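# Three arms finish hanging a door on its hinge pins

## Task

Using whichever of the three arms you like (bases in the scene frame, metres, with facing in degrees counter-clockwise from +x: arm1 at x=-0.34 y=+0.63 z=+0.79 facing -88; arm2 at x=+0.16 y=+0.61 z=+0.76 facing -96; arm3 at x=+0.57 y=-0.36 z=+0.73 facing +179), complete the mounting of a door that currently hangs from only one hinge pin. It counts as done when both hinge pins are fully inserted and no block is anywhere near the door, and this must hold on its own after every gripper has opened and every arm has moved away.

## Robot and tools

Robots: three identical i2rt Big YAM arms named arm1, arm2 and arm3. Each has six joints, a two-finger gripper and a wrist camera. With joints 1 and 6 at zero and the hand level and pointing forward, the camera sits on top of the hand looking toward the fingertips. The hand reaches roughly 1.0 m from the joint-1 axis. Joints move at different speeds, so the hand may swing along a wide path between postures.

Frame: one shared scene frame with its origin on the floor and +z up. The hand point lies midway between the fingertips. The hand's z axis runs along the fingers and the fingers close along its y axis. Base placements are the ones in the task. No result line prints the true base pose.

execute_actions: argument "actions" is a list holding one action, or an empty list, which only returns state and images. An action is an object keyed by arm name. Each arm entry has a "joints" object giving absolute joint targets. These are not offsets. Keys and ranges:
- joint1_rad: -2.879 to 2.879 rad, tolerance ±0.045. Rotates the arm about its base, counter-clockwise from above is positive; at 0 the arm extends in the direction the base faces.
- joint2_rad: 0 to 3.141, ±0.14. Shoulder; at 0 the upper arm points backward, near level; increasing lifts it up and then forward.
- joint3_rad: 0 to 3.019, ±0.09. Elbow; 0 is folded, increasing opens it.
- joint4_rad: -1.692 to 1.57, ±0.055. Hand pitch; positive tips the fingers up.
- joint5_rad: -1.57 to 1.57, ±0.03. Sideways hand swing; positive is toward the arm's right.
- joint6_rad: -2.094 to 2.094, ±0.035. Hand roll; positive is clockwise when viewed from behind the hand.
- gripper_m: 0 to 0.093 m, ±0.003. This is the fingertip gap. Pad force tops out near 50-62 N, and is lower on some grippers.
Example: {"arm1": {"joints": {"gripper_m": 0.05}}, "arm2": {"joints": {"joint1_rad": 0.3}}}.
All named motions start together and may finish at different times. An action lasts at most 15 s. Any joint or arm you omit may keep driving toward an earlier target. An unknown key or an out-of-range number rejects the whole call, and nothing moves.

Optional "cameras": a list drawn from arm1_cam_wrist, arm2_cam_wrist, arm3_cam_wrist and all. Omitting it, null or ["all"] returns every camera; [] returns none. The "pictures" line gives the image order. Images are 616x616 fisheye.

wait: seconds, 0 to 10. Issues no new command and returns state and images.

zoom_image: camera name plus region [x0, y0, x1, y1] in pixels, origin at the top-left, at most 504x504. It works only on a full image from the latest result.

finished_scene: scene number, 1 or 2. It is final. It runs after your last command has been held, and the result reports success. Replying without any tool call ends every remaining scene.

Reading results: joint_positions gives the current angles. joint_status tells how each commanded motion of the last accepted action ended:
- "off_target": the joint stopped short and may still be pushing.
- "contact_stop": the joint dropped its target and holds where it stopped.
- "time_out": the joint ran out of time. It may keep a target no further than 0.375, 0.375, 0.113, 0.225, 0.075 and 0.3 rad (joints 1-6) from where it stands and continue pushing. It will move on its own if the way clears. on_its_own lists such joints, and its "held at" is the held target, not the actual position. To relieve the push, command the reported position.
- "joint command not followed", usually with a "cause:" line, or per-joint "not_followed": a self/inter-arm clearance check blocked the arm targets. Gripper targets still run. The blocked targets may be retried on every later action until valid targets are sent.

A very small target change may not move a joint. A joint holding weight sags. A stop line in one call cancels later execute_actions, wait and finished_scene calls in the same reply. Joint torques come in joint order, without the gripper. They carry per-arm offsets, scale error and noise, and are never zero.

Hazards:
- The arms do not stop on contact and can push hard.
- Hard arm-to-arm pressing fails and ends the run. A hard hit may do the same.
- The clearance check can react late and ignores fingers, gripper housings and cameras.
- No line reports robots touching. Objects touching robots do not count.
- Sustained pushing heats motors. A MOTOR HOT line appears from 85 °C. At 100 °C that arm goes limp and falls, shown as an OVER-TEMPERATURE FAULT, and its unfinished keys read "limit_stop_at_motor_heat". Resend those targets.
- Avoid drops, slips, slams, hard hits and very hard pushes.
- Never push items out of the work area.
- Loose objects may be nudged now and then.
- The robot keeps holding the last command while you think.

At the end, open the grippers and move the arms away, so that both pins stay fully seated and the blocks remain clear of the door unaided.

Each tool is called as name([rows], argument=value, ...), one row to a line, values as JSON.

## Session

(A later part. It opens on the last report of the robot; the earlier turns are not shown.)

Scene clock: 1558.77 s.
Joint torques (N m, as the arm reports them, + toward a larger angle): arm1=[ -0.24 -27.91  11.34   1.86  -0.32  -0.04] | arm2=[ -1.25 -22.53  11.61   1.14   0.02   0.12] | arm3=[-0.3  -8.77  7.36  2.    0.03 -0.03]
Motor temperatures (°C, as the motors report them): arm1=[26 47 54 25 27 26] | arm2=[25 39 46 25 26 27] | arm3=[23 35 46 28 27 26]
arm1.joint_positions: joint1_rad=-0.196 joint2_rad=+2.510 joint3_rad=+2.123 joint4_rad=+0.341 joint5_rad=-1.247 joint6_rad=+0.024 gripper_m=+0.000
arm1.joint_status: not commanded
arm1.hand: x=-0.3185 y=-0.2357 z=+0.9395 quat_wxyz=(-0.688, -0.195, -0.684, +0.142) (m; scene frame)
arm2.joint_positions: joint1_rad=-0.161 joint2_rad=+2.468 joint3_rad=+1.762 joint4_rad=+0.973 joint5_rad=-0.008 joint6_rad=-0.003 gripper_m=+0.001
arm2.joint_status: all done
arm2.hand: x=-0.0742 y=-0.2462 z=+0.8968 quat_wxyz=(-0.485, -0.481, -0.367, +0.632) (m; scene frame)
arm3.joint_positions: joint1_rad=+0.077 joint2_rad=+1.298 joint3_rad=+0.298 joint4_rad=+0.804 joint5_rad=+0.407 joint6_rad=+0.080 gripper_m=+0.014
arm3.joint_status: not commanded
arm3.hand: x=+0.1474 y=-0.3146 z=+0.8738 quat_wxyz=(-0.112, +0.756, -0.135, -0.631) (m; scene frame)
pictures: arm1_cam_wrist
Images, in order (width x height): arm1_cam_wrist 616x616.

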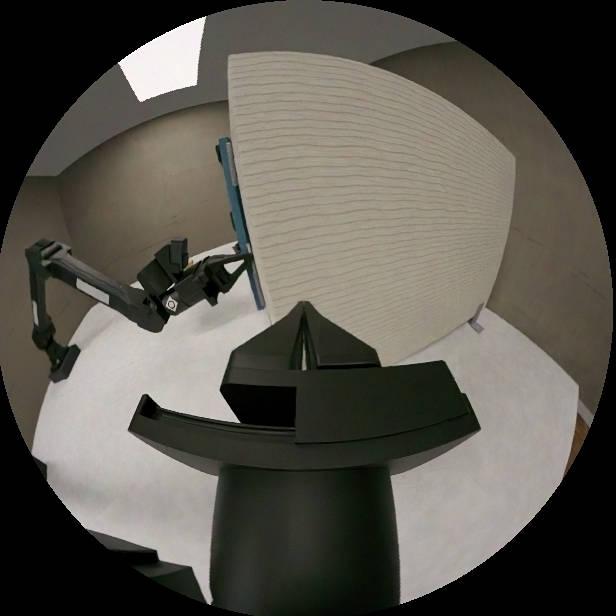

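execute_actions([
  {"arm2":{"joints":{"joint2_rad":2.36}}},
], cameras=[])

execute_actions([
  {"arm2":{"joints":{"joint1_rad":-0.132}}},
], cameras=[])

Scene clock: 1566.20 s.
Joint torques (N m, as the arm reports them, + toward a larger angle): arm1=[ -0.31 -27.87  11.39   1.85  -0.32  -0.03] | arm2=[ -1.04 -20.28  12.04   1.09   0.03   0.15] | arm3=[-0.53 -8.81  7.17  1.98  0.03 -0.06]
Motor temperatures (°C, as the motors report them): arm1=[26 47 54 25 27 26] | arm2=[25 40 46 25 26 27] | arm3=[23 35 46 28 27 26]
arm1.joint_positions: joint1_rad=-0.196 joint2_rad=+2.510 joint3_rad=+2.123 joint4_rad=+0.341 joint5_rad=-1.247 joint6_rad=+0.024 gripper_m=+0.000
arm1.joint_status: not commanded
arm1.hand: x=-0.3185 y=-0.2357 z=+0.9395 quat_wxyz=(-0.688, -0.195, -0.684, +0.142) (m; scene frame)
arm2.joint_positions: joint1_rad=-0.161 joint2_rad=+2.343 joint3_rad=+1.762 joint4_rad=+0.973 joint5_rad=-0.008 joint6_rad=-0.003 gripper_m=+0.001
arm2.joint_status: all done
arm2.hand: x=-0.0732 y=-0.2390 z=+1.0048 quat_wxyz=(-0.506, -0.441, -0.336, +0.661) (m; scene frame)
arm3.joint_positions: joint1_rad=+0.077 joint2_rad=+1.298 joint3_rad=+0.298 joint4_rad=+0.804 joint5_rad=+0.407 joint6_rad=+0.080 gripper_m=+0.014
arm3.joint_status: not commanded
arm3.hand: x=+0.1474 y=-0.3146 z=+0.8738 quat_wxyz=(-0.112, +0.756, -0.135, -0.631) (m; scene frame)
pictures: none
No camera images: the call's "cameras" was empty. Leave "cameras" out to get every camera's image.

Scene clock: 1566.87 s.
Joint torques (N m, as the arm reports them, + toward a larger angle): arm1=[ -0.29 -27.84  11.38   1.87  -0.33  -0.03] | arm2=[  1.24 -20.4   12.21   0.98  -0.25   0.14] | arm3=[-0.22 -8.45  7.33  2.06  0.06 -0.04]
Motor temperatures (°C, as the motors report them): arm1=[26 47 54 25 27 26] | arm2=[25 40 46 25 26 27] | arm3=[23 35 46 28 27 26]
arm1.joint_positions: joint1_rad=-0.196 joint2_rad=+2.510 joint3_rad=+2.123 joint4_rad=+0.341 joint5_rad=-1.247 joint6_rad=+0.024 gripper_m=+0.000
arm1.joint_status: not commanded
arm1.hand: x=-0.3185 y=-0.2357 z=+0.9395 quat_wxyz=(-0.688, -0.195, -0.684, +0.142) (m; scene frame)
arm2.joint_positions: joint1_rad=-0.148 joint2_rad=+2.343 joint3_rad=+1.762 joint4_rad=+0.973 joint5_rad=-0.002 joint6_rad=-0.003 gripper_m=+0.001
arm2.joint_status: all done
arm2.hand: x=-0.0634 y=-0.2417 z=+1.0049 quat_wxyz=(-0.509, -0.440, -0.337, +0.659) (m; scene frame)
arm3.joint_positions: joint1_rad=+0.077 joint2_rad=+1.298 joint3_rad=+0.298 joint4_rad=+0.803 joint5_rad=+0.406 joint6_rad=+0.080 gripper_m=+0.014
arm3.joint_status: not commanded
arm3.hand: x=+0.1474 y=-0.3147 z=+0.8736 quat_wxyz=(-0.112, +0.756, -0.135, -0.631) (m; scene frame)
pictures: none
No camera images: the call's "cameras" was empty. Leave "cameras" out to get every camera's image.

execute_actions([
  {"arm2":{"joints":{"joint2_rad":2.56}}},
], cameras=["arm1_cam_wrist"])

zoom_image(camera="arm1_cam_wrist", region=[215,200,295,320])

Scene clock: 1573.07 s.
Joint torques (N m, as the arm reports them, + toward a larger angle): arm1=[ -0.39 -27.89  11.36   1.82  -0.33  -0.04] | arm2=[  1.26 -14.66   9.83  -0.41  -0.35   0.14] | arm3=[-0.47 -8.91  7.32  1.92  0.05 -0.05]
Motor temperatures (°C, as the motors report them): arm1=[26 47 54 25 27 26] | arm2=[25 40 47 25 26 27] | arm3=[23 35 46 28 27 26]
arm1.joint_positions: joint1_rad=-0.196 joint2_rad=+2.510 joint3_rad=+2.123 joint4_rad=+0.341 joint5_rad=-1.247 joint6_rad=+0.024 gripper_m=+0.000
arm1.joint_status: not commanded
arm1.hand: x=-0.3185 y=-0.2357 z=+0.9395 quat_wxyz=(-0.688, -0.195, -0.684, +0.142) (m; scene frame)
arm2.joint_positions: joint1_rad=-0.150 joint2_rad=+2.458 joint3_rad=+1.784 joint4_rad=+1.013 joint5_rad=+0.000 joint6_rad=-0.003 gripper_m=+0.001
arm2.joint_status: all done
arm2.hand: x=-0.0664 y=-0.2490 z=+0.9264 quat_wxyz=(-0.499, -0.458, -0.349, +0.647) (m; scene frame)
arm3.joint_positions: joint1_rad=+0.077 joint2_rad=+1.298 joint3_rad=+0.298 joint4_rad=+0.803 joint5_rad=+0.406 joint6_rad=+0.080 gripper_m=+0.014
arm3.joint_status: not commanded
arm3.hand: x=+0.1474 y=-0.3147 z=+0.8736 quat_wxyz=(-0.112, +0.756, -0.135, -0.631) (m; scene frame)
pictures: arm1_cam_wrist
Images, in order (width x height): arm1_cam_wrist 616x616.

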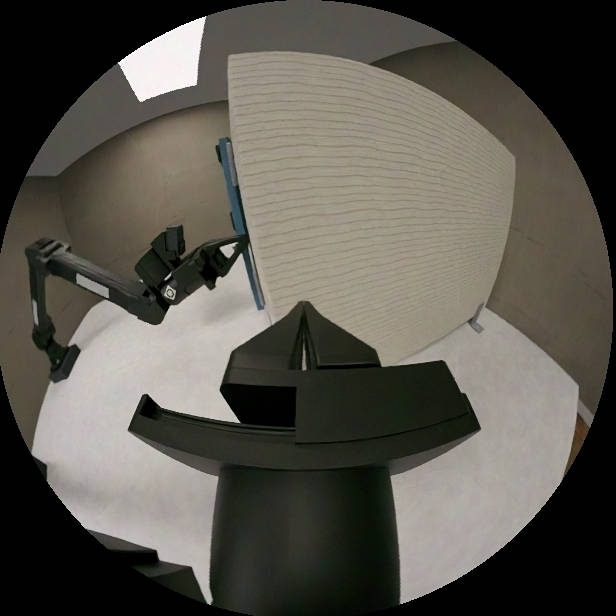

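Region (215, 200, 295, 320) of arm1_cam_wrist's 616x616 image, scaled by 4.200, with more detail than that image has.

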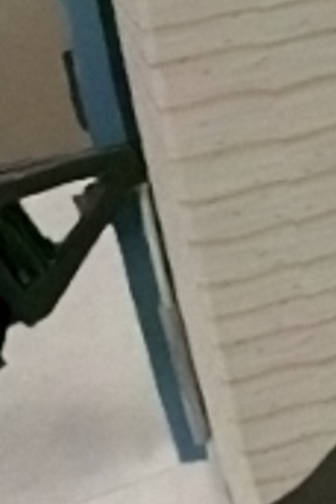

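execute_actions([
  {"arm2":{"joints":{"joint2_rad":2.37,"joint4_rad":0.97,"joint3_rad":1.77}}},
], cameras=[])

execute_actions([
  {"arm2":{"joints":{"joint1_rad":-0.118,"joint5_rad":-0.03}}},
], cameras=[])

Scene clock: 1586.17 s.
Joint torques (N m, as the arm reports them, + toward a larger angle): arm1=[ -0.34 -27.76  11.35   1.86  -0.33  -0.04] | arm2=[  0.91 -21.89   9.94   0.93  -0.25   0.13] | arm3=[-0.47 -8.7   7.41  2.01  0.08 -0.05]
Motor temperatures (°C, as the motors report them): arm1=[26 47 54 25 27 26] | arm2=[25 39 46 25 26 27] | arm3=[23 35 46 27 27 26]
arm1.joint_positions: joint1_rad=-0.196 joint2_rad=+2.510 joint3_rad=+2.123 joint4_rad=+0.341 joint5_rad=-1.247 joint6_rad=+0.024 gripper_m=+0.000
arm1.joint_status: not commanded
arm1.hand: x=-0.3185 y=-0.2357 z=+0.9395 quat_wxyz=(-0.688, -0.195, -0.684, +0.142) (m; scene frame)
arm2.joint_positions: joint1_rad=-0.149 joint2_rad=+2.370 joint3_rad=+1.766 joint4_rad=+0.988 joint5_rad=-0.002 joint6_rad=-0.003 gripper_m=+0.001
arm2.joint_status: all done
arm2.hand: x=-0.0646 y=-0.2432 z=+0.9879 quat_wxyz=(-0.508, -0.442, -0.338, +0.657) (m; scene frame)
arm3.joint_positions: joint1_rad=+0.077 joint2_rad=+1.298 joint3_rad=+0.298 joint4_rad=+0.803 joint5_rad=+0.406 joint6_rad=+0.080 gripper_m=+0.014
arm3.joint_status: not commanded
arm3.hand: x=+0.1474 y=-0.3147 z=+0.8736 quat_wxyz=(-0.112, +0.756, -0.135, -0.631) (m; scene frame)
pictures: none
No camera images: the call's "cameras" was empty. Leave "cameras" out to get every camera's image.

Scene clock: 1586.63 s.
Joint torques (N m, as the arm reports them, + toward a larger angle): arm1=[ -0.22 -27.97  11.35   1.85  -0.33  -0.03] | arm2=[  2.07 -22.    10.07   0.76  -0.8    0.16] | arm3=[-0.13 -8.63  7.33  2.08  0.08 -0.06]
Motor temperatures (°C, as the motors report them): arm1=[26 47 54 25 27 26] | arm2=[25 39 46 25 26 27] | arm3=[23 35 46 27 27 26]
arm1.joint_positions: joint1_rad=-0.196 joint2_rad=+2.510 joint3_rad=+2.123 joint4_rad=+0.341 joint5_rad=-1.247 joint6_rad=+0.024 gripper_m=+0.000
arm1.joint_status: not commanded
arm1.hand: x=-0.3185 y=-0.2357 z=+0.9395 quat_wxyz=(-0.688, -0.195, -0.684, +0.142) (m; scene frame)
arm2.joint_positions: joint1_rad=-0.149 joint2_rad=+2.370 joint3_rad=+1.766 joint4_rad=+0.988 joint5_rad=-0.011 joint6_rad=-0.003 gripper_m=+0.001
arm2.joint_status: all done
arm2.hand: x=-0.0632 y=-0.2436 z=+0.9880 quat_wxyz=(-0.510, -0.440, -0.341, +0.656) (m; scene frame)
arm3.joint_positions: joint1_rad=+0.077 joint2_rad=+1.298 joint3_rad=+0.298 joint4_rad=+0.803 joint5_rad=+0.406 joint6_rad=+0.080 gripper_m=+0.014
arm3.joint_status: not commanded
arm3.hand: x=+0.1474 y=-0.3147 z=+0.8736 quat_wxyz=(-0.112, +0.756, -0.135, -0.631) (m; scene frame)
pictures: none
No camera images: the call's "cameras" was empty. Leave "cameras" out to get every camera's image.

execute_actions([
  {"arm2":{"joints":{"joint1_rad":-0.24}}},
], cameras=[])

execute_actions([
  {"arm2":{"joints":{"joint5_rad":-0.30}}},
], cameras=["arm2_cam_wrist"])

Scene clock: 1604.70 s.
Joint torques (N m, as the arm reports them, + toward a larger angle): arm1=[ -0.31 -27.91  11.47   1.87  -0.32  -0.03] | arm2=[  0.65 -21.53  10.     0.78  -0.06   0.13] | arm3=[-0.28 -8.74  7.41  2.06  0.08 -0.05]
Motor temperatures (°C, as the motors report them): arm1=[26 47 54 25 27 26] | arm2=[25 40 46 25 26 27] | arm3=[23 34 46 27 27 26]
arm1.joint_positions: joint1_rad=-0.196 joint2_rad=+2.510 joint3_rad=+2.123 joint4_rad=+0.341 joint5_rad=-1.247 joint6_rad=+0.024 gripper_m=+0.000
arm1.joint_status: not commanded
arm1.hand: x=-0.3185 y=-0.2357 z=+0.9395 quat_wxyz=(-0.688, -0.195, -0.684, +0.142) (m; scene frame)
arm2.joint_positions: joint1_rad=-0.248 joint2_rad=+2.370 joint3_rad=+1.766 joint4_rad=+0.988 joint5_rad=-0.027 joint6_rad=-0.003 gripper_m=+0.001
arm2.joint_status: all done
arm2.hand: x=-0.1440 y=-0.2181 z=+0.9872 quat_wxyz=(-0.480, -0.453, -0.325, +0.677) (m; scene frame)
arm3.joint_positions: joint1_rad=+0.077 joint2_rad=+1.297 joint3_rad=+0.298 joint4_rad=+0.803 joint5_rad=+0.406 joint6_rad=+0.080 gripper_m=+0.014
arm3.joint_status: not commanded
arm3.hand: x=+0.1474 y=-0.3147 z=+0.8738 quat_wxyz=(-0.112, +0.756, -0.135, -0.631) (m; scene frame)
pictures: none
No camera images: the call's "cameras" was empty. Leave "cameras" out to get every camera's image.

Scene clock: 1605.60 s.
Joint torques (N m, as the arm reports them, + toward a larger angle): arm1=[ -0.38 -27.83  11.38   1.88  -0.33  -0.03] | arm2=[  0.7  -21.82   9.9    0.95  -0.08   0.15] | arm3=[ 0.09 -8.99  7.35  1.93  0.06 -0.06]
Motor temperatures (°C, as the motors report them): arm1=[26 47 54 25 27 26] | arm2=[25 40 46 25 26 27] | arm3=[23 34 46 27 27 26]
arm1.joint_positions: joint1_rad=-0.196 joint2_rad=+2.510 joint3_rad=+2.123 joint4_rad=+0.341 joint5_rad=-1.247 joint6_rad=+0.024 gripper_m=+0.000
arm1.joint_status: not commanded
arm1.hand: x=-0.3185 y=-0.2357 z=+0.9395 quat_wxyz=(-0.688, -0.195, -0.684, +0.142) (m; scene frame)
arm2.joint_positions: joint1_rad=-0.248 joint2_rad=+2.370 joint3_rad=+1.766 joint4_rad=+0.988 joint5_rad=-0.296 joint6_rad=-0.003 gripper_m=+0.001
arm2.joint_status: all done
arm2.hand: x=-0.0991 y=-0.2276 z=+0.9848 quat_wxyz=(-0.537, -0.384, -0.412, +0.628) (m; scene frame)
arm3.joint_positions: joint1_rad=+0.077 joint2_rad=+1.297 joint3_rad=+0.298 joint4_rad=+0.803 joint5_rad=+0.406 joint6_rad=+0.080 gripper_m=+0.014
arm3.joint_status: not commanded
arm3.hand: x=+0.1474 y=-0.3147 z=+0.8738 quat_wxyz=(-0.112, +0.756, -0.135, -0.631) (m; scene frame)
pictures: arm2_cam_wrist
Images, in order (width x height): arm2_cam_wrist 616x616.

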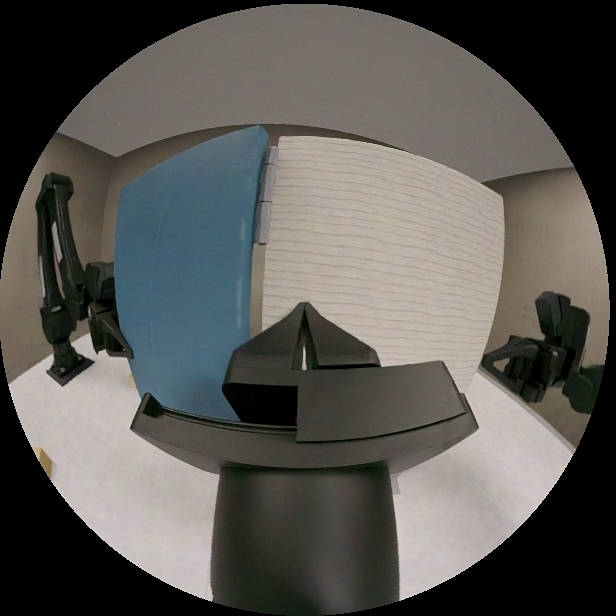

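execute_actions([
  {"arm2":{"joints":{"joint1_rad":-0.19,"joint3_rad":1.80}}},
], cameras=["arm2_cam_wrist"])

Scene clock: 1610.60 s.
Joint torques (N m, as the arm reports them, + toward a larger angle): arm1=[ -0.07 -27.9   11.36   1.86  -0.32  -0.04] | arm2=[  0.36 -21.79  12.53   0.81  -0.49   0.16] | arm3=[-0.37 -8.89  7.36  2.06  0.08 -0.05]
Motor temperatures (°C, as the motors report them): arm1=[26 47 54 25 27 26] | arm2=[25 41 46 25 26 27] | arm3=[23 34 46 27 27 26]
arm1.joint_positions: joint1_rad=-0.196 joint2_rad=+2.510 joint3_rad=+2.123 joint4_rad=+0.341 joint5_rad=-1.247 joint6_rad=+0.024 gripper_m=+0.000
arm1.joint_status: not commanded
arm1.hand: x=-0.3185 y=-0.2357 z=+0.9395 quat_wxyz=(-0.688, -0.195, -0.684, +0.142) (m; scene frame)
arm2.joint_positions: joint1_rad=-0.202 joint2_rad=+2.370 joint3_rad=+1.766 joint4_rad=+0.988 joint5_rad=-0.286 joint6_rad=-0.003 gripper_m=+0.001
arm2.joint_status: all done
arm2.hand: x=-0.0611 y=-0.2388 z=+0.9853 quat_wxyz=(-0.550, -0.377, -0.418, +0.617) (m; scene frame)
arm3.joint_positions: joint1_rad=+0.076 joint2_rad=+1.297 joint3_rad=+0.298 joint4_rad=+0.802 joint5_rad=+0.406 joint6_rad=+0.080 gripper_m=+0.014
arm3.joint_status: not commanded
arm3.hand: x=+0.1474 y=-0.3146 z=+0.8737 quat_wxyz=(-0.112, +0.756, -0.135, -0.631) (m; scene frame)
pictures: arm2_cam_wrist
Images, in order (width x height): arm2_cam_wrist 616x616.

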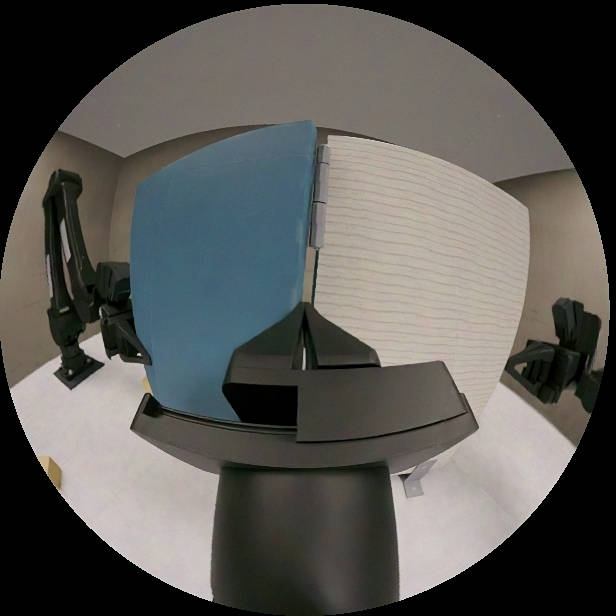

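execute_actions([
  {"arm2":{"joints":{"joint5_rad":-0.26,"joint3_rad":1.83}}},
], cameras=[])

execute_actions([
  {"arm2":{"joints":{"joint2_rad":2.57}}},
], cameras=["arm1_cam_wrist"])

zoom_image(camera="arm1_cam_wrist", region=[215,200,295,320])

Scene clock: 1618.20 s.
Joint torques (N m, as the arm reports them, + toward a larger angle): arm1=[ -0.38 -27.83  11.38   1.85  -0.33  -0.04] | arm2=[  0.84 -22.03  13.86   0.87   0.31   0.13] | arm3=[-0.24 -8.86  7.29  2.03  0.07 -0.06]
Motor temperatures (°C, as the motors report them): arm1=[26 47 54 25 27 26] | arm2=[25 41 47 25 26 27] | arm3=[23 34 46 27 27 26]
arm1.joint_positions: joint1_rad=-0.196 joint2_rad=+2.510 joint3_rad=+2.123 joint4_rad=+0.341 joint5_rad=-1.247 joint6_rad=+0.024 gripper_m=+0.000
arm1.joint_status: not commanded
arm1.hand: x=-0.3185 y=-0.2357 z=+0.9395 quat_wxyz=(-0.688, -0.195, -0.684, +0.142) (m; scene frame)
arm2.joint_positions: joint1_rad=-0.200 joint2_rad=+2.370 joint3_rad=+1.780 joint4_rad=+0.988 joint5_rad=-0.264 joint6_rad=-0.003 gripper_m=+0.001
arm2.joint_status: all done
arm2.hand: x=-0.0644 y=-0.2404 z=+0.9931 quat_wxyz=(-0.547, -0.378, -0.409, +0.625) (m; scene frame)
arm3.joint_positions: joint1_rad=+0.076 joint2_rad=+1.297 joint3_rad=+0.298 joint4_rad=+0.802 joint5_rad=+0.406 joint6_rad=+0.080 gripper_m=+0.014
arm3.joint_status: not commanded
arm3.hand: x=+0.1474 y=-0.3146 z=+0.8737 quat_wxyz=(-0.112, +0.756, -0.135, -0.631) (m; scene frame)
pictures: none
No camera images: the call's "cameras" was empty. Leave "cameras" out to get every camera's image.

Scene clock: 1619.00 s.
Joint torques (N m, as the arm reports them, + toward a larger angle): arm1=[ -0.38 -27.84  11.39   1.84  -0.32  -0.05] | arm2=[  0.13 -15.12  10.65  -0.33   0.26   0.15] | arm3=[-0.06 -8.91  7.36  1.9   0.08 -0.08]
Motor temperatures (°C, as the motors report them): arm1=[26 47 54 25 27 26] | arm2=[25 41 47 25 26 27] | arm3=[23 34 46 27 27 26]
arm1.joint_positions: joint1_rad=-0.196 joint2_rad=+2.510 joint3_rad=+2.123 joint4_rad=+0.341 joint5_rad=-1.247 joint6_rad=+0.024 gripper_m=+0.000
arm1.joint_status: not commanded
arm1.hand: x=-0.3185 y=-0.2357 z=+0.9395 quat_wxyz=(-0.688, -0.195, -0.684, +0.142) (m; scene frame)
arm2.joint_positions: joint1_rad=-0.200 joint2_rad=+2.476 joint3_rad=+1.814 joint4_rad=+1.022 joint5_rad=-0.264 joint6_rad=-0.003 gripper_m=+0.001
arm2.joint_status: all done
arm2.hand: x=-0.0666 y=-0.2488 z=+0.9273 quat_wxyz=(-0.543, -0.392, -0.417, +0.615) (m; scene frame)
arm3.joint_positions: joint1_rad=+0.076 joint2_rad=+1.297 joint3_rad=+0.298 joint4_rad=+0.802 joint5_rad=+0.406 joint6_rad=+0.080 gripper_m=+0.014
arm3.joint_status: not commanded
arm3.hand: x=+0.1474 y=-0.3144 z=+0.8737 quat_wxyz=(-0.112, +0.756, -0.135, -0.631) (m; scene frame)
pictures: arm1_cam_wrist
Images, in order (width x height): arm1_cam_wrist 616x616.

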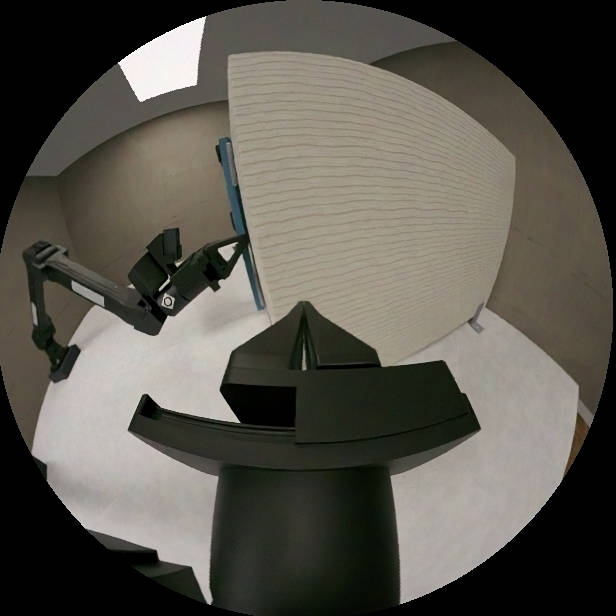

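Region (215, 200, 295, 320) of arm1_cam_wrist's 616x616 image, scaled by 4.200, with more detail than that image has.

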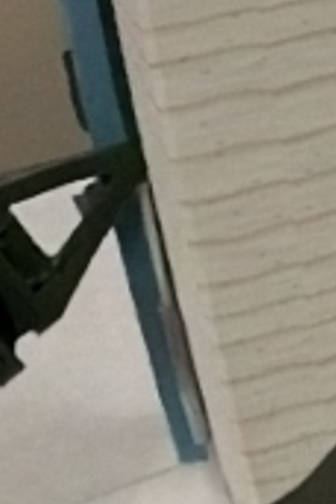

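execute_actions([
  {"arm3":{"joints":{"joint2_rad":1.31,"joint3_rad":0.30,"gripper_m":0.07}},"arm2":{"joints":{"joint2_rad":2.72,"joint4_rad":0.95}}},
], cameras=["arm3_cam_wrist"])

Scene clock: 1634.03 s.
Joint torques (N m, as the arm reports them, + toward a larger angle): arm1=[ -0.3  -27.94  11.4    1.89  -0.32  -0.04] | arm2=[ 0.16 -7.06  7.95 -3.14  0.45  0.14] | arm3=[-0.6  -4.05  6.45  2.03  0.04 -0.03]
Motor temperatures (°C, as the motors report them): arm1=[26 47 54 25 27 26] | arm2=[25 39 46 25 26 27] | arm3=[23 34 46 27 27 26]
arm1.joint_positions: joint1_rad=-0.196 joint2_rad=+2.510 joint3_rad=+2.123 joint4_rad=+0.341 joint5_rad=-1.247 joint6_rad=+0.024 gripper_m=+0.000
arm1.joint_status: not commanded
arm1.hand: x=-0.3185 y=-0.2357 z=+0.9395 quat_wxyz=(-0.688, -0.195, -0.684, +0.142) (m; scene frame)
arm2.joint_positions: joint1_rad=-0.200 joint2_rad=+2.515 joint3_rad=+1.845 joint4_rad=+1.076 joint5_rad=-0.268 joint6_rad=-0.001 gripper_m=+0.001
arm2.joint_status: joint2_rad time_out (moved +0.039 of +0.244); joint4_rad time_out (moved +0.055 of -0.072)
arm2.on_its_own: joint2_rad reads +2.515 and still pushes toward +2.720 since a time_out; joint4_rad reads +1.076 and still pushes toward +0.950 since a time_out
arm2.hand: x=-0.0661 y=-0.2496 z=+0.9217 quat_wxyz=(-0.550, -0.375, -0.408, +0.626) (m; scene frame)
arm3.joint_positions: joint1_rad=+0.076 joint2_rad=+1.297 joint3_rad=+0.298 joint4_rad=+0.802 joint5_rad=+0.407 joint6_rad=+0.078 gripper_m=+0.070
arm3.joint_status: all done
arm3.hand: x=+0.1475 y=-0.3142 z=+0.8739 quat_wxyz=(-0.113, +0.756, -0.135, -0.631) (m; scene frame)
pictures: arm3_cam_wrist
Images, in order (width x height): arm3_cam_wrist 616x616.

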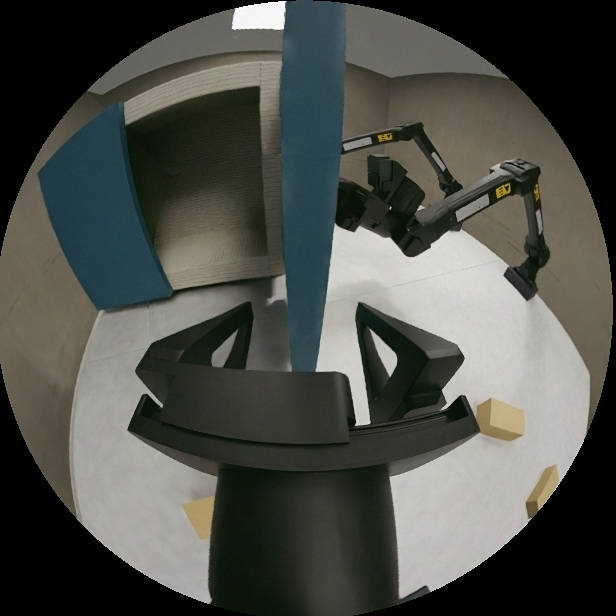

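execute_actions([
  {"arm3":{"joints":{"joint1_rad":0.24,"gripper_m":0.05}}},
], cameras=["arm3_cam_wrist"])

Scene clock: 1637.03 s.
Joint torques (N m, as the arm reports them, + toward a larger angle): arm1=[ -0.32 -27.85  11.41   1.84  -0.32  -0.03] | arm2=[-0.06 -7.47  7.98 -3.41  0.44  0.14] | arm3=[ 0.58 -4.02  6.46  1.96 -0.13 -0.04]
Motor temperatures (°C, as the motors report them): arm1=[26 47 54 25 27 26] | arm2=[25 39 46 25 26 27] | arm3=[23 34 46 27 27 26]
arm1.joint_positions: joint1_rad=-0.196 joint2_rad=+2.510 joint3_rad=+2.123 joint4_rad=+0.341 joint5_rad=-1.247 joint6_rad=+0.024 gripper_m=+0.000
arm1.joint_status: not commanded
arm1.hand: x=-0.3185 y=-0.2357 z=+0.9395 quat_wxyz=(-0.688, -0.195, -0.684, +0.142) (m; scene frame)
arm2.joint_positions: joint1_rad=-0.200 joint2_rad=+2.515 joint3_rad=+1.845 joint4_rad=+1.076 joint5_rad=-0.268 joint6_rad=-0.001 gripper_m=+0.001
arm2.joint_status: not commanded
arm2.on_its_own: joint2_rad reads +2.515 and still pushes toward +2.720 since a time_out; joint4_rad reads +1.076 and still pushes toward +0.950 since a time_out
arm2.hand: x=-0.0661 y=-0.2496 z=+0.9217 quat_wxyz=(-0.550, -0.375, -0.408, +0.626) (m; scene frame)
arm3.joint_positions: joint1_rad=+0.236 joint2_rad=+1.297 joint3_rad=+0.298 joint4_rad=+0.802 joint5_rad=+0.412 joint6_rad=+0.077 gripper_m=+0.050
arm3.joint_status: all done
arm3.hand: x=+0.1462 y=-0.3814 z=+0.8737 quat_wxyz=(-0.065, +0.764, -0.075, -0.637) (m; scene frame)
pictures: arm3_cam_wrist
Images, in order (width x height): arm3_cam_wrist 616x616.

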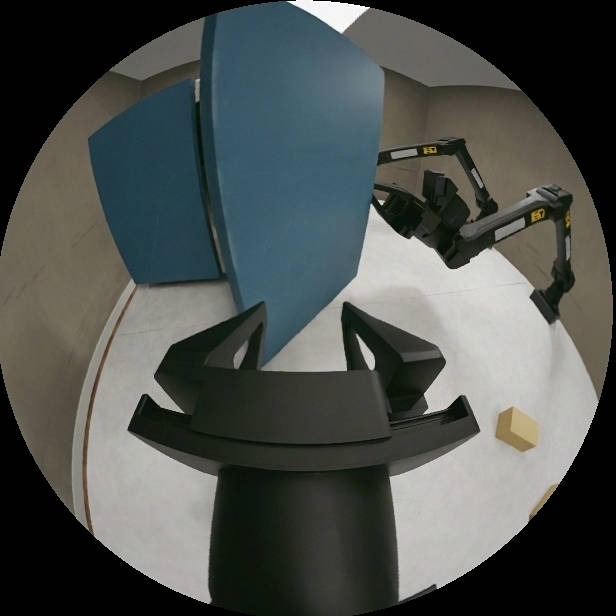

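execute_actions([
  {"arm3":{"joints":{"joint1_rad":0.0}}},
], cameras=["arm3_cam_wrist","arm1_cam_wrist"])

zoom_image(camera="arm1_cam_wrist", region=[215,200,295,320])

Scene clock: 1642.53 s.
Joint torques (N m, as the arm reports them, + toward a larger angle): arm1=[ -0.46 -27.8   11.35   1.89  -0.32  -0.04] | arm2=[ 0.47 -7.16  8.08 -3.36  0.45  0.12] | arm3=[-0.25 -4.35  6.41  1.97 -0.11 -0.02]
Motor temperatures (°C, as the motors report them): arm1=[26 47 54 25 27 26] | arm2=[25 38 45 25 26 27] | arm3=[23 34 46 27 27 26]
arm1.joint_positions: joint1_rad=-0.196 joint2_rad=+2.510 joint3_rad=+2.123 joint4_rad=+0.341 joint5_rad=-1.247 joint6_rad=+0.024 gripper_m=+0.000
arm1.joint_status: not commanded
arm1.hand: x=-0.3185 y=-0.2357 z=+0.9395 quat_wxyz=(-0.688, -0.195, -0.684, +0.142) (m; scene frame)
arm2.joint_positions: joint1_rad=-0.200 joint2_rad=+2.515 joint3_rad=+1.845 joint4_rad=+1.076 joint5_rad=-0.268 joint6_rad=-0.001 gripper_m=+0.001
arm2.joint_status: not commanded
arm2.on_its_own: joint2_rad reads +2.515 and still pushes toward +2.720 since a time_out; joint4_rad reads +1.076 and still pushes toward +0.950 since a time_out
arm2.hand: x=-0.0661 y=-0.2496 z=+0.9217 quat_wxyz=(-0.550, -0.375, -0.408, +0.626) (m; scene frame)
arm3.joint_positions: joint1_rad=+0.005 joint2_rad=+1.297 joint3_rad=+0.298 joint4_rad=+0.802 joint5_rad=+0.411 joint6_rad=+0.077 gripper_m=+0.050
arm3.joint_status: all done
arm3.hand: x=+0.1519 y=-0.2839 z=+0.8738 quat_wxyz=(-0.137, +0.750, -0.162, -0.626) (m; scene frame)
pictures: arm1_cam_wrist, arm3_cam_wrist
Images, in order (width x height): arm1_cam_wrist 616x616, arm3_cam_wrist 616x616.

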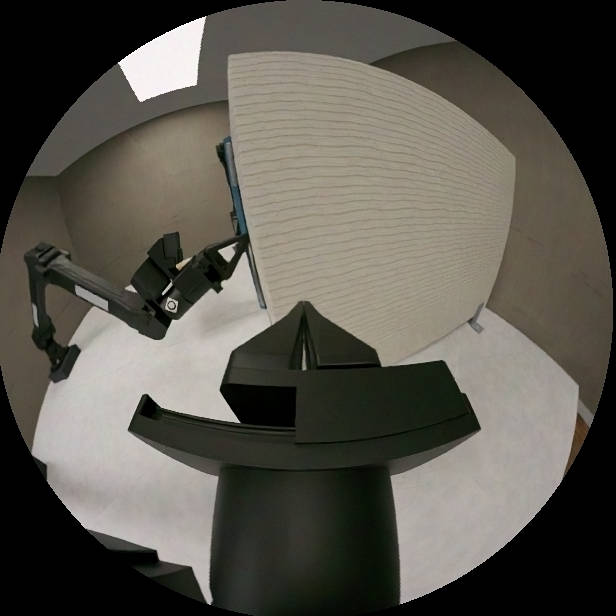

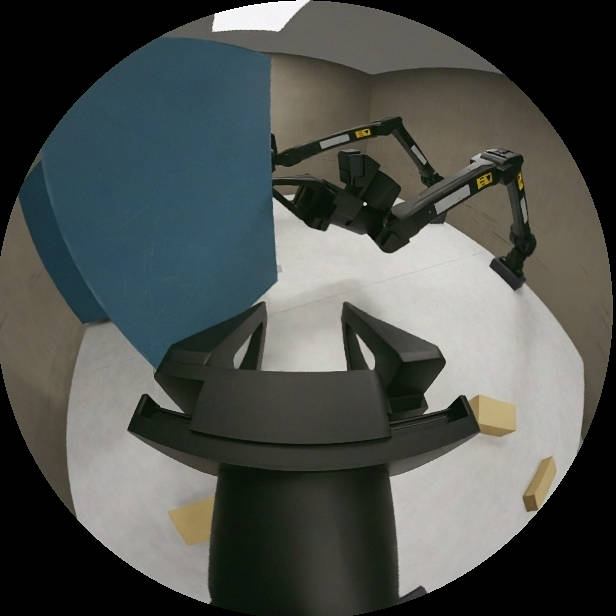

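Region (215, 200, 295, 320) of arm1_cam_wrist's 616x616 image, scaled by 4.200, with more detail than that image has.

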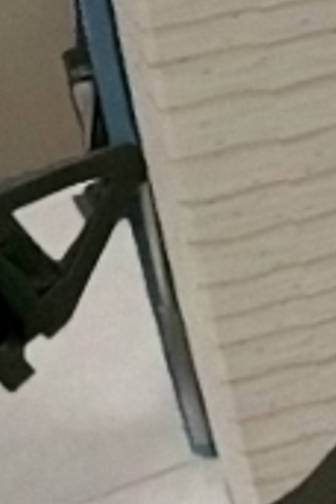

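execute_actions([
  {"arm3":{"joints":{"joint2_rad":1.0,"joint3_rad":0.15,"gripper_m":0.0,"joint6_rad":0.0}}},
], cameras=[])

execute_actions([
  {"arm3":{"joints":{"joint1_rad":0.075,"joint5_rad":0.0}}},
], cameras=[])

execute_actions([
  {"arm3":{"joints":{"joint2_rad":1.66,"joint3_rad":0.335,"joint4_rad":0.845}}},
], cameras=["arm3_cam_wrist"])

Scene clock: 1660.17 s.
Joint torques (N m, as the arm reports them, + toward a larger angle): arm1=[ -0.42 -27.84  11.39   1.83  -0.32  -0.04] | arm2=[ 0.68 -7.19  8.08 -3.27  0.46  0.15] | arm3=[-0.06 -2.07  7.44  1.93 -0.15  0.01]
Motor temperatures (°C, as the motors report them): arm1=[26 47 55 25 27 26] | arm2=[25 36 44 26 26 27] | arm3=[23 33 45 27 26 26]
arm1.joint_positions: joint1_rad=-0.196 joint2_rad=+2.510 joint3_rad=+2.123 joint4_rad=+0.341 joint5_rad=-1.247 joint6_rad=+0.024 gripper_m=+0.000
arm1.joint_status: not commanded
arm1.hand: x=-0.3185 y=-0.2357 z=+0.9395 quat_wxyz=(-0.688, -0.195, -0.684, +0.142) (m; scene frame)
arm2.joint_positions: joint1_rad=-0.200 joint2_rad=+2.515 joint3_rad=+1.845 joint4_rad=+1.076 joint5_rad=-0.268 joint6_rad=-0.001 gripper_m=+0.001
arm2.joint_status: not commanded
arm2.on_its_own: joint2_rad reads +2.515 and still pushes toward +2.720 since a time_out; joint4_rad reads +1.076 and still pushes toward +0.950 since a time_out
arm2.hand: x=-0.0661 y=-0.2496 z=+0.9217 quat_wxyz=(-0.550, -0.375, -0.408, +0.626) (m; scene frame)
arm3.joint_positions: joint1_rad=+0.005 joint2_rad=+1.001 joint3_rad=+0.147 joint4_rad=+0.802 joint5_rad=+0.411 joint6_rad=+0.008 gripper_m=+0.000
arm3.joint_status: all done
arm3.hand: x=+0.2137 y=-0.2846 z=+0.9127 quat_wxyz=(-0.149, +0.709, -0.147, -0.674) (m; scene frame)
pictures: none
No camera images: the call's "cameras" was empty. Leave "cameras" out to get every camera's image.

Scene clock: 1661.23 s.
Joint torques (N m, as the arm reports them, + toward a larger angle): arm1=[ -0.29 -27.97  11.38   1.88  -0.32  -0.04] | arm2=[ 0.43 -7.2   8.06 -3.19  0.45  0.16] | arm3=[ 1.13 -2.61  7.57  1.98 -0.29 -0.05]
Motor temperatures (°C, as the motors report them): arm1=[26 47 55 25 27 26] | arm2=[25 36 44 26 26 27] | arm3=[23 33 45 27 26 26]
arm1.joint_positions: joint1_rad=-0.196 joint2_rad=+2.510 joint3_rad=+2.123 joint4_rad=+0.341 joint5_rad=-1.247 joint6_rad=+0.024 gripper_m=+0.000
arm1.joint_status: not commanded
arm1.hand: x=-0.3185 y=-0.2357 z=+0.9395 quat_wxyz=(-0.688, -0.195, -0.684, +0.142) (m; scene frame)
arm2.joint_positions: joint1_rad=-0.200 joint2_rad=+2.515 joint3_rad=+1.845 joint4_rad=+1.076 joint5_rad=-0.268 joint6_rad=-0.001 gripper_m=+0.001
arm2.joint_status: not commanded
arm2.on_its_own: joint2_rad reads +2.515 and still pushes toward +2.720 since a time_out; joint4_rad reads +1.076 and still pushes toward +0.950 since a time_out
arm2.hand: x=-0.0661 y=-0.2496 z=+0.9217 quat_wxyz=(-0.550, -0.375, -0.408, +0.626) (m; scene frame)
arm3.joint_positions: joint1_rad=+0.064 joint2_rad=+1.001 joint3_rad=+0.147 joint4_rad=+0.802 joint5_rad=+0.003 joint6_rad=+0.007 gripper_m=+0.000
arm3.joint_status: all done
arm3.hand: x=+0.1990 y=-0.3743 z=+0.9119 quat_wxyz=(+0.018, +0.725, +0.014, -0.688) (m; scene frame)
pictures: none
No camera images: the call's "cameras" was empty. Leave "cameras" out to get every camera's image.

Scene clock: 1662.57 s.
Joint torques (N m, as the arm reports them, + toward a larger angle): arm1=[ -0.34 -27.96  11.39   1.82  -0.33  -0.04] | arm2=[ 0.7  -7.06  8.12 -3.19  0.45  0.12] | arm3=[ 1.19 -6.23  4.43  2.05 -0.25 -0.04]
Motor temperatures (°C, as the motors report them): arm1=[26 47 55 25 27 26] | arm2=[25 36 44 26 26 27] | arm3=[23 33 46 27 26 26]
arm1.joint_positions: joint1_rad=-0.196 joint2_rad=+2.510 joint3_rad=+2.123 joint4_rad=+0.341 joint5_rad=-1.247 joint6_rad=+0.024 gripper_m=+0.000
arm1.joint_status: not commanded
arm1.hand: x=-0.3185 y=-0.2357 z=+0.9395 quat_wxyz=(-0.688, -0.195, -0.684, +0.142) (m; scene frame)
arm2.joint_positions: joint1_rad=-0.200 joint2_rad=+2.515 joint3_rad=+1.845 joint4_rad=+1.076 joint5_rad=-0.268 joint6_rad=-0.001 gripper_m=+0.001
arm2.joint_status: not commanded
arm2.on_its_own: joint2_rad reads +2.515 and still pushes toward +2.720 since a time_out; joint4_rad reads +1.076 and still pushes toward +0.950 since a time_out
arm2.hand: x=-0.0661 y=-0.2496 z=+0.9217 quat_wxyz=(-0.550, -0.375, -0.408, +0.626) (m; scene frame)
arm3.joint_positions: joint1_rad=+0.064 joint2_rad=+1.651 joint3_rad=+0.325 joint4_rad=+0.835 joint5_rad=+0.003 joint6_rad=+0.008 gripper_m=+0.000
arm3.joint_status: all done
arm3.hand: x=+0.1413 y=-0.3770 z=+0.7426 quat_wxyz=(+0.013, +0.858, +0.017, -0.514) (m; scene frame)
pictures: arm3_cam_wrist
Images, in order (width x height): arm3_cam_wrist 616x616.

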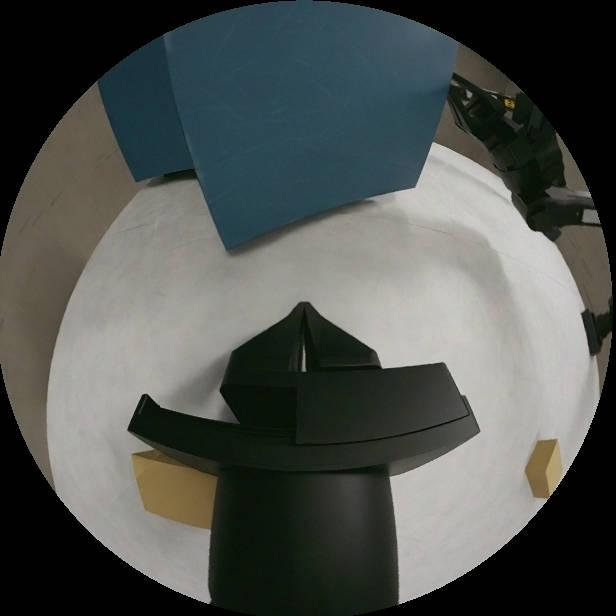

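execute_actions([
  {"arm3":{"joints":{"joint2_rad":1.78,"joint3_rad":0.56,"joint4_rad":0.72}}},
], cameras=[])

execute_actions([
  {"arm3":{"joints":{"joint2_rad":1.86,"joint3_rad":0.73,"joint4_rad":0.64}}},
], cameras=["arm3_cam_wrist"])

Scene clock: 1671.17 s.
Joint torques (N m, as the arm reports them, + toward a larger angle): arm1=[ -0.44 -28.    11.36   1.88  -0.32  -0.04] | arm2=[ 0.46 -7.32  8.12 -3.28  0.42  0.15] | arm3=[ 0.98 -8.9   6.21  1.37 -0.23 -0.02]
Motor temperatures (°C, as the motors report them): arm1=[26 47 55 25 27 26] | arm2=[25 36 44 26 26 27] | arm3=[23 33 45 27 26 26]
arm1.joint_positions: joint1_rad=-0.196 joint2_rad=+2.510 joint3_rad=+2.123 joint4_rad=+0.341 joint5_rad=-1.247 joint6_rad=+0.024 gripper_m=+0.000
arm1.joint_status: not commanded
arm1.hand: x=-0.3185 y=-0.2357 z=+0.9395 quat_wxyz=(-0.688, -0.195, -0.684, +0.142) (m; scene frame)
arm2.joint_positions: joint1_rad=-0.200 joint2_rad=+2.515 joint3_rad=+1.845 joint4_rad=+1.076 joint5_rad=-0.268 joint6_rad=-0.001 gripper_m=+0.001
arm2.joint_status: not commanded
arm2.on_its_own: joint2_rad reads +2.515 and still pushes toward +2.720 since a time_out; joint4_rad reads +1.076 and still pushes toward +0.950 since a time_out
arm2.hand: x=-0.0661 y=-0.2496 z=+0.9217 quat_wxyz=(-0.550, -0.375, -0.408, +0.626) (m; scene frame)
arm3.joint_positions: joint1_rad=+0.064 joint2_rad=+1.770 joint3_rad=+0.540 joint4_rad=+0.731 joint5_rad=+0.003 joint6_rad=+0.008 gripper_m=+0.000
arm3.joint_status: all done
arm3.hand: x=+0.0636 y=-0.3808 z=+0.7371 quat_wxyz=(+0.013, +0.860, +0.017, -0.510) (m; scene frame)
pictures: none
No camera images: the call's "cameras" was empty. Leave "cameras" out to get every camera's image.

Scene clock: 1672.07 s.
Joint torques (N m, as the arm reports them, + toward a larger angle): arm1=[ -0.12 -27.68  11.4    1.85  -0.31  -0.03] | arm2=[ 0.95 -7.15  8.14 -3.19  0.5   0.15] | arm3=[  1.12 -10.99   7.23   1.34  -0.24  -0.04]
Motor temperatures (°C, as the motors report them): arm1=[26 47 55 25 27 26] | arm2=[25 36 44 26 26 27] | arm3=[23 33 45 27 26 26]
arm1.joint_positions: joint1_rad=-0.196 joint2_rad=+2.510 joint3_rad=+2.123 joint4_rad=+0.341 joint5_rad=-1.247 joint6_rad=+0.024 gripper_m=+0.000
arm1.joint_status: not commanded
arm1.hand: x=-0.3185 y=-0.2357 z=+0.9395 quat_wxyz=(-0.688, -0.195, -0.684, +0.142) (m; scene frame)
arm2.joint_positions: joint1_rad=-0.201 joint2_rad=+2.515 joint3_rad=+1.845 joint4_rad=+1.076 joint5_rad=-0.268 joint6_rad=-0.001 gripper_m=+0.001
arm2.joint_status: not commanded
arm2.on_its_own: joint2_rad reads +2.515 and still pushes toward +2.720 since a time_out; joint4_rad reads +1.076 and still pushes toward +0.950 since a time_out
arm2.hand: x=-0.0665 y=-0.2495 z=+0.9217 quat_wxyz=(-0.550, -0.375, -0.407, +0.626) (m; scene frame)
arm3.joint_positions: joint1_rad=+0.065 joint2_rad=+1.850 joint3_rad=+0.706 joint4_rad=+0.650 joint5_rad=+0.003 joint6_rad=+0.008 gripper_m=+0.000
arm3.joint_status: all done
arm3.hand: x=+0.0042 y=-0.3839 z=+0.7386 quat_wxyz=(+0.013, +0.858, +0.017, -0.513) (m; scene frame)
pictures: arm3_cam_wrist
Images, in order (width x height): arm3_cam_wrist 616x616.

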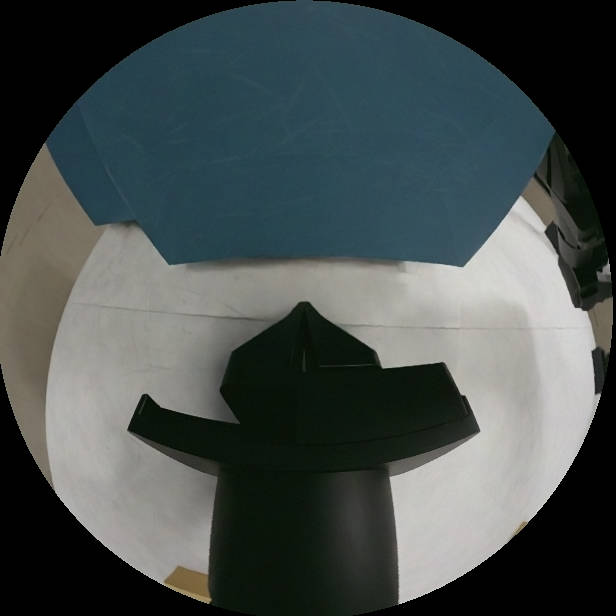

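execute_actions([
  {"arm3":{"joints":{"joint1_rad":0.18,"joint2_rad":2.0,"joint3_rad":1.0,"joint4_rad":0.52}}},
], cameras=[])

execute_actions([
  {"arm3":{"joints":{"joint2_rad":1.92}}},
], cameras=[])

execute_actions([
  {"arm3":{"joints":{"joint2_rad":1.88,"joint3_rad":1.02}}},
], cameras=[])

execute_actions([
  {"arm3":{"joints":{"joint2_rad":1.84,"joint3_rad":1.04}}},
], cameras=["arm3_cam_wrist"])

Scene clock: 1682.53 s.
Joint torques (N m, as the arm reports them, + toward a larger angle): arm1=[ -0.35 -27.82  11.41   1.86  -0.32  -0.03] | arm2=[ 0.73 -7.69  8.04 -3.38  0.56  0.11] | arm3=[  0.08 -12.43   9.24   1.54  -0.17  -0.04]
Motor temperatures (°C, as the motors report them): arm1=[26 47 55 25 27 26] | arm2=[25 36 44 26 26 27] | arm3=[23 34 45 27 26 26]
arm1.joint_positions: joint1_rad=-0.196 joint2_rad=+2.510 joint3_rad=+2.123 joint4_rad=+0.341 joint5_rad=-1.247 joint6_rad=+0.024 gripper_m=+0.000
arm1.joint_status: not commanded
arm1.hand: x=-0.3185 y=-0.2357 z=+0.9395 quat_wxyz=(-0.688, -0.195, -0.684, +0.142) (m; scene frame)
arm2.joint_positions: joint1_rad=-0.201 joint2_rad=+2.515 joint3_rad=+1.845 joint4_rad=+1.077 joint5_rad=-0.270 joint6_rad=+0.000 gripper_m=+0.001
arm2.joint_status: not commanded
arm2.on_its_own: joint2_rad reads +2.515 and still pushes toward +2.720 since a time_out; joint4_rad reads +1.077 and still pushes toward +0.950 since a time_out
arm2.hand: x=-0.0661 y=-0.2495 z=+0.9217 quat_wxyz=(-0.550, -0.374, -0.408, +0.625) (m; scene frame)
arm3.joint_positions: joint1_rad=+0.181 joint2_rad=+1.982 joint3_rad=+0.964 joint4_rad=+0.528 joint5_rad=+0.001 joint6_rad=+0.007 gripper_m=+0.000
arm3.joint_status: all done
arm3.hand: x=-0.0743 y=-0.4639 z=+0.7365 quat_wxyz=(+0.043, +0.855, +0.068, -0.513) (m; scene frame)
pictures: none
No camera images: the call's "cameras" was empty. Leave "cameras" out to get every camera's image.

Scene clock: 1683.23 s.
Joint torques (N m, as the arm reports them, + toward a larger angle): arm1=[ -0.29 -27.97  11.38   1.85  -0.33  -0.03] | arm2=[ 0.59 -7.34  8.05 -3.31  0.55  0.13] | arm3=[  0.34 -17.03   9.18   1.86  -0.09  -0.04]
Motor temperatures (°C, as the motors report them): arm1=[26 47 55 25 27 26] | arm2=[25 36 44 26 26 27] | arm3=[23 34 45 27 26 26]
arm1.joint_positions: joint1_rad=-0.196 joint2_rad=+2.510 joint3_rad=+2.123 joint4_rad=+0.341 joint5_rad=-1.247 joint6_rad=+0.024 gripper_m=+0.000
arm1.joint_status: not commanded
arm1.hand: x=-0.3185 y=-0.2357 z=+0.9395 quat_wxyz=(-0.688, -0.195, -0.684, +0.142) (m; scene frame)
arm2.joint_positions: joint1_rad=-0.201 joint2_rad=+2.515 joint3_rad=+1.845 joint4_rad=+1.077 joint5_rad=-0.270 joint6_rad=+0.000 gripper_m=+0.001
arm2.joint_status: not commanded
arm2.on_its_own: joint2_rad reads +2.515 and still pushes toward +2.720 since a time_out; joint4_rad reads +1.077 and still pushes toward +0.950 since a time_out
arm2.hand: x=-0.0661 y=-0.2495 z=+0.9217 quat_wxyz=(-0.550, -0.374, -0.408, +0.625) (m; scene frame)
arm3.joint_positions: joint1_rad=+0.181 joint2_rad=+1.959 joint3_rad=+0.964 joint4_rad=+0.515 joint5_rad=-0.001 joint6_rad=+0.007 gripper_m=+0.000
arm3.joint_status: all done
arm3.hand: x=-0.0753 y=-0.4645 z=+0.7480 quat_wxyz=(+0.045, +0.852, +0.068, -0.517) (m; scene frame)
pictures: none
No camera images: the call's "cameras" was empty. Leave "cameras" out to get every camera's image.

Scene clock: 1683.80 s.
Joint torques (N m, as the arm reports them, + toward a larger angle): arm1=[ -0.21 -27.9   11.36   1.87  -0.32  -0.04] | arm2=[ 0.37 -7.16  8.05 -3.28  0.54  0.12] | arm3=[  0.22 -18.88  11.11   2.48  -0.03  -0.04]
Motor temperatures (°C, as the motors report them): arm1=[26 47 55 25 27 26] | arm2=[25 36 44 26 26 27] | arm3=[23 34 46 27 26 26]
arm1.joint_positions: joint1_rad=-0.196 joint2_rad=+2.510 joint3_rad=+2.123 joint4_rad=+0.341 joint5_rad=-1.247 joint6_rad=+0.024 gripper_m=+0.000
arm1.joint_status: not commanded
arm1.hand: x=-0.3185 y=-0.2357 z=+0.9395 quat_wxyz=(-0.688, -0.195, -0.684, +0.142) (m; scene frame)
arm2.joint_positions: joint1_rad=-0.201 joint2_rad=+2.515 joint3_rad=+1.845 joint4_rad=+1.077 joint5_rad=-0.270 joint6_rad=+0.000 gripper_m=+0.001
arm2.joint_status: not commanded
arm2.on_its_own: joint2_rad reads +2.515 and still pushes toward +2.720 since a time_out; joint4_rad reads +1.077 and still pushes toward +0.950 since a time_out
arm2.hand: x=-0.0661 y=-0.2495 z=+0.9217 quat_wxyz=(-0.550, -0.374, -0.408, +0.625) (m; scene frame)
arm3.joint_positions: joint1_rad=+0.181 joint2_rad=+1.947 joint3_rad=+0.964 joint4_rad=+0.499 joint5_rad=-0.003 joint6_rad=+0.007 gripper_m=+0.000
arm3.joint_status: all done
arm3.hand: x=-0.0747 y=-0.4647 z=+0.7518 quat_wxyz=(+0.045, +0.853, +0.069, -0.515) (m; scene frame)
pictures: none
No camera images: the call's "cameras" was empty. Leave "cameras" out to get every camera's image.

Scene clock: 1684.40 s.
Joint torques (N m, as the arm reports them, + toward a larger angle): arm1=[ -0.3  -27.98  11.34   1.88  -0.32  -0.05] | arm2=[ 0.55 -7.16  8.03 -3.31  0.53  0.11] | arm3=[  0.   -20.84  12.88   3.14   0.1    0.  ]
Motor temperatures (°C, as the motors report them): arm1=[26 47 55 25 27 26] | arm2=[25 35 44 26 26 27] | arm3=[23 35 46 27 26 26]
arm1.joint_positions: joint1_rad=-0.196 joint2_rad=+2.510 joint3_rad=+2.123 joint4_rad=+0.341 joint5_rad=-1.247 joint6_rad=+0.024 gripper_m=+0.000
arm1.joint_status: not commanded
arm1.hand: x=-0.3185 y=-0.2357 z=+0.9395 quat_wxyz=(-0.688, -0.195, -0.684, +0.142) (m; scene frame)
arm2.joint_positions: joint1_rad=-0.201 joint2_rad=+2.515 joint3_rad=+1.845 joint4_rad=+1.077 joint5_rad=-0.270 joint6_rad=+0.000 gripper_m=+0.001
arm2.joint_status: not commanded
arm2.on_its_own: joint2_rad reads +2.515 and still pushes toward +2.720 since a time_out; joint4_rad reads +1.077 and still pushes toward +0.950 since a time_out
arm2.hand: x=-0.0661 y=-0.2495 z=+0.9217 quat_wxyz=(-0.550, -0.374, -0.408, +0.625) (m; scene frame)
arm3.joint_positions: joint1_rad=+0.181 joint2_rad=+1.933 joint3_rad=+0.964 joint4_rad=+0.479 joint5_rad=-0.006 joint6_rad=+0.007 gripper_m=+0.000
arm3.joint_status: all done
arm3.hand: x=-0.0738 y=-0.4653 z=+0.7564 quat_wxyz=(+0.046, +0.855, +0.069, -0.512) (m; scene frame)
pictures: arm3_cam_wrist
Images, in order (width x height): arm3_cam_wrist 616x616.

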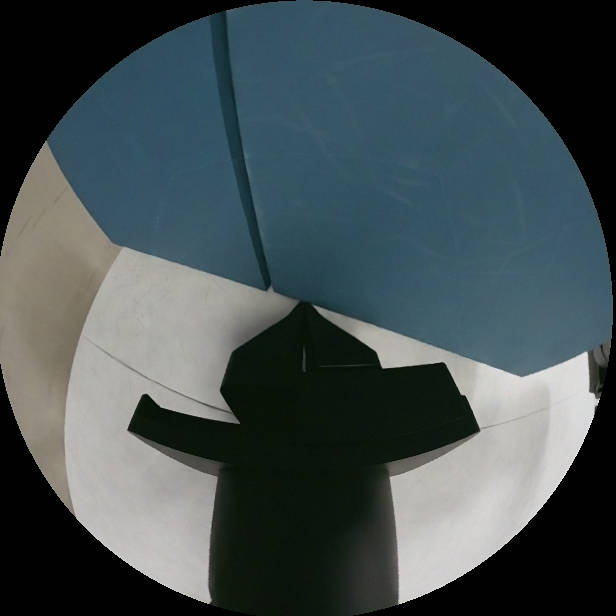

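execute_actions([
  {"arm2":{"joints":{"joint2_rad":2.40,"joint4_rad":1.0}}},
], cameras=["arm1_cam_wrist","arm2_cam_wrist"])

zoom_image(camera="arm1_cam_wrist", region=[215,200,295,320])

Scene clock: 1690.93 s.
Joint torques (N m, as the arm reports them, + toward a larger angle): arm1=[ -0.5  -27.9   11.39   1.86  -0.33  -0.03] | arm2=[  0.3  -22.43  10.87   0.68   0.28   0.11] | arm3=[  0.29 -21.12  12.84   3.28   0.08  -0.02]
Motor temperatures (°C, as the motors report them): arm1=[26 47 55 25 27 26] | arm2=[25 36 44 26 26 27] | arm3=[23 37 49 28 26 26]
arm1.joint_positions: joint1_rad=-0.196 joint2_rad=+2.510 joint3_rad=+2.123 joint4_rad=+0.341 joint5_rad=-1.247 joint6_rad=+0.024 gripper_m=+0.000
arm1.joint_status: not commanded
arm1.hand: x=-0.3185 y=-0.2357 z=+0.9395 quat_wxyz=(-0.688, -0.195, -0.684, +0.142) (m; scene frame)
arm2.joint_positions: joint1_rad=-0.201 joint2_rad=+2.399 joint3_rad=+1.817 joint4_rad=+1.019 joint5_rad=-0.264 joint6_rad=+0.000 gripper_m=+0.001
arm2.joint_status: all done
arm2.hand: x=-0.0660 y=-0.2442 z=+0.9943 quat_wxyz=(-0.553, -0.365, -0.400, +0.634) (m; scene frame)
arm3.joint_positions: joint1_rad=+0.181 joint2_rad=+1.933 joint3_rad=+0.964 joint4_rad=+0.479 joint5_rad=-0.006 joint6_rad=+0.007 gripper_m=+0.000
arm3.joint_status: not commanded
arm3.hand: x=-0.0738 y=-0.4654 z=+0.7564 quat_wxyz=(+0.046, +0.855, +0.070, -0.512) (m; scene frame)
pictures: arm1_cam_wrist, arm2_cam_wrist
Images, in order (width x height): arm1_cam_wrist 616x616, arm2_cam_wrist 616x616.

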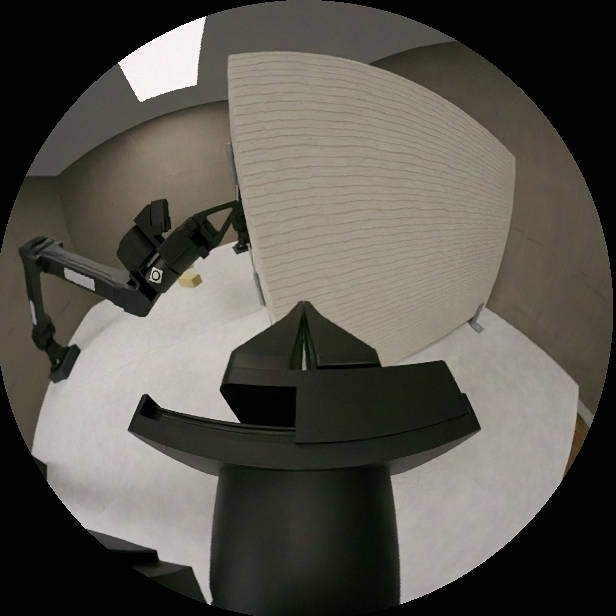

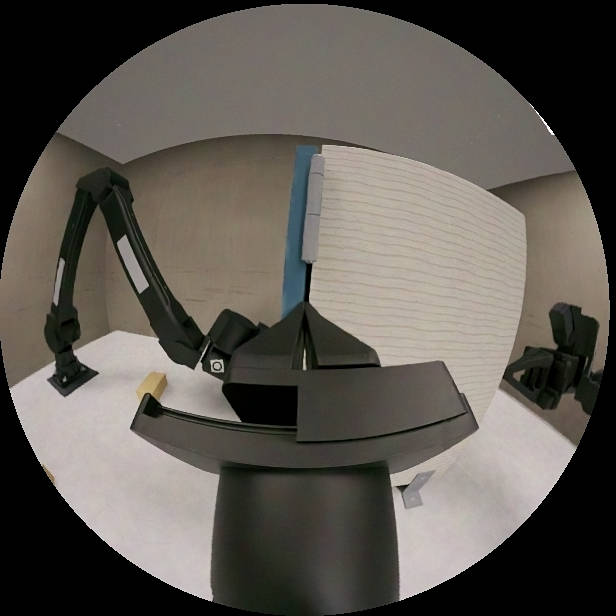

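Region (215, 200, 295, 320) of arm1_cam_wrist's 616x616 image, scaled by 4.200, with more detail than that image has.

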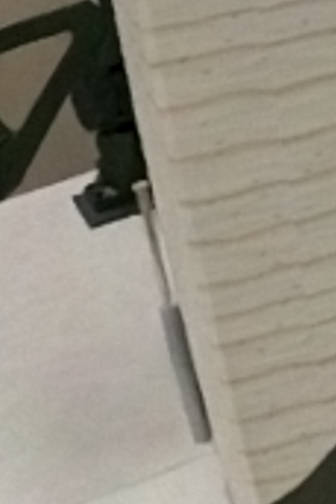

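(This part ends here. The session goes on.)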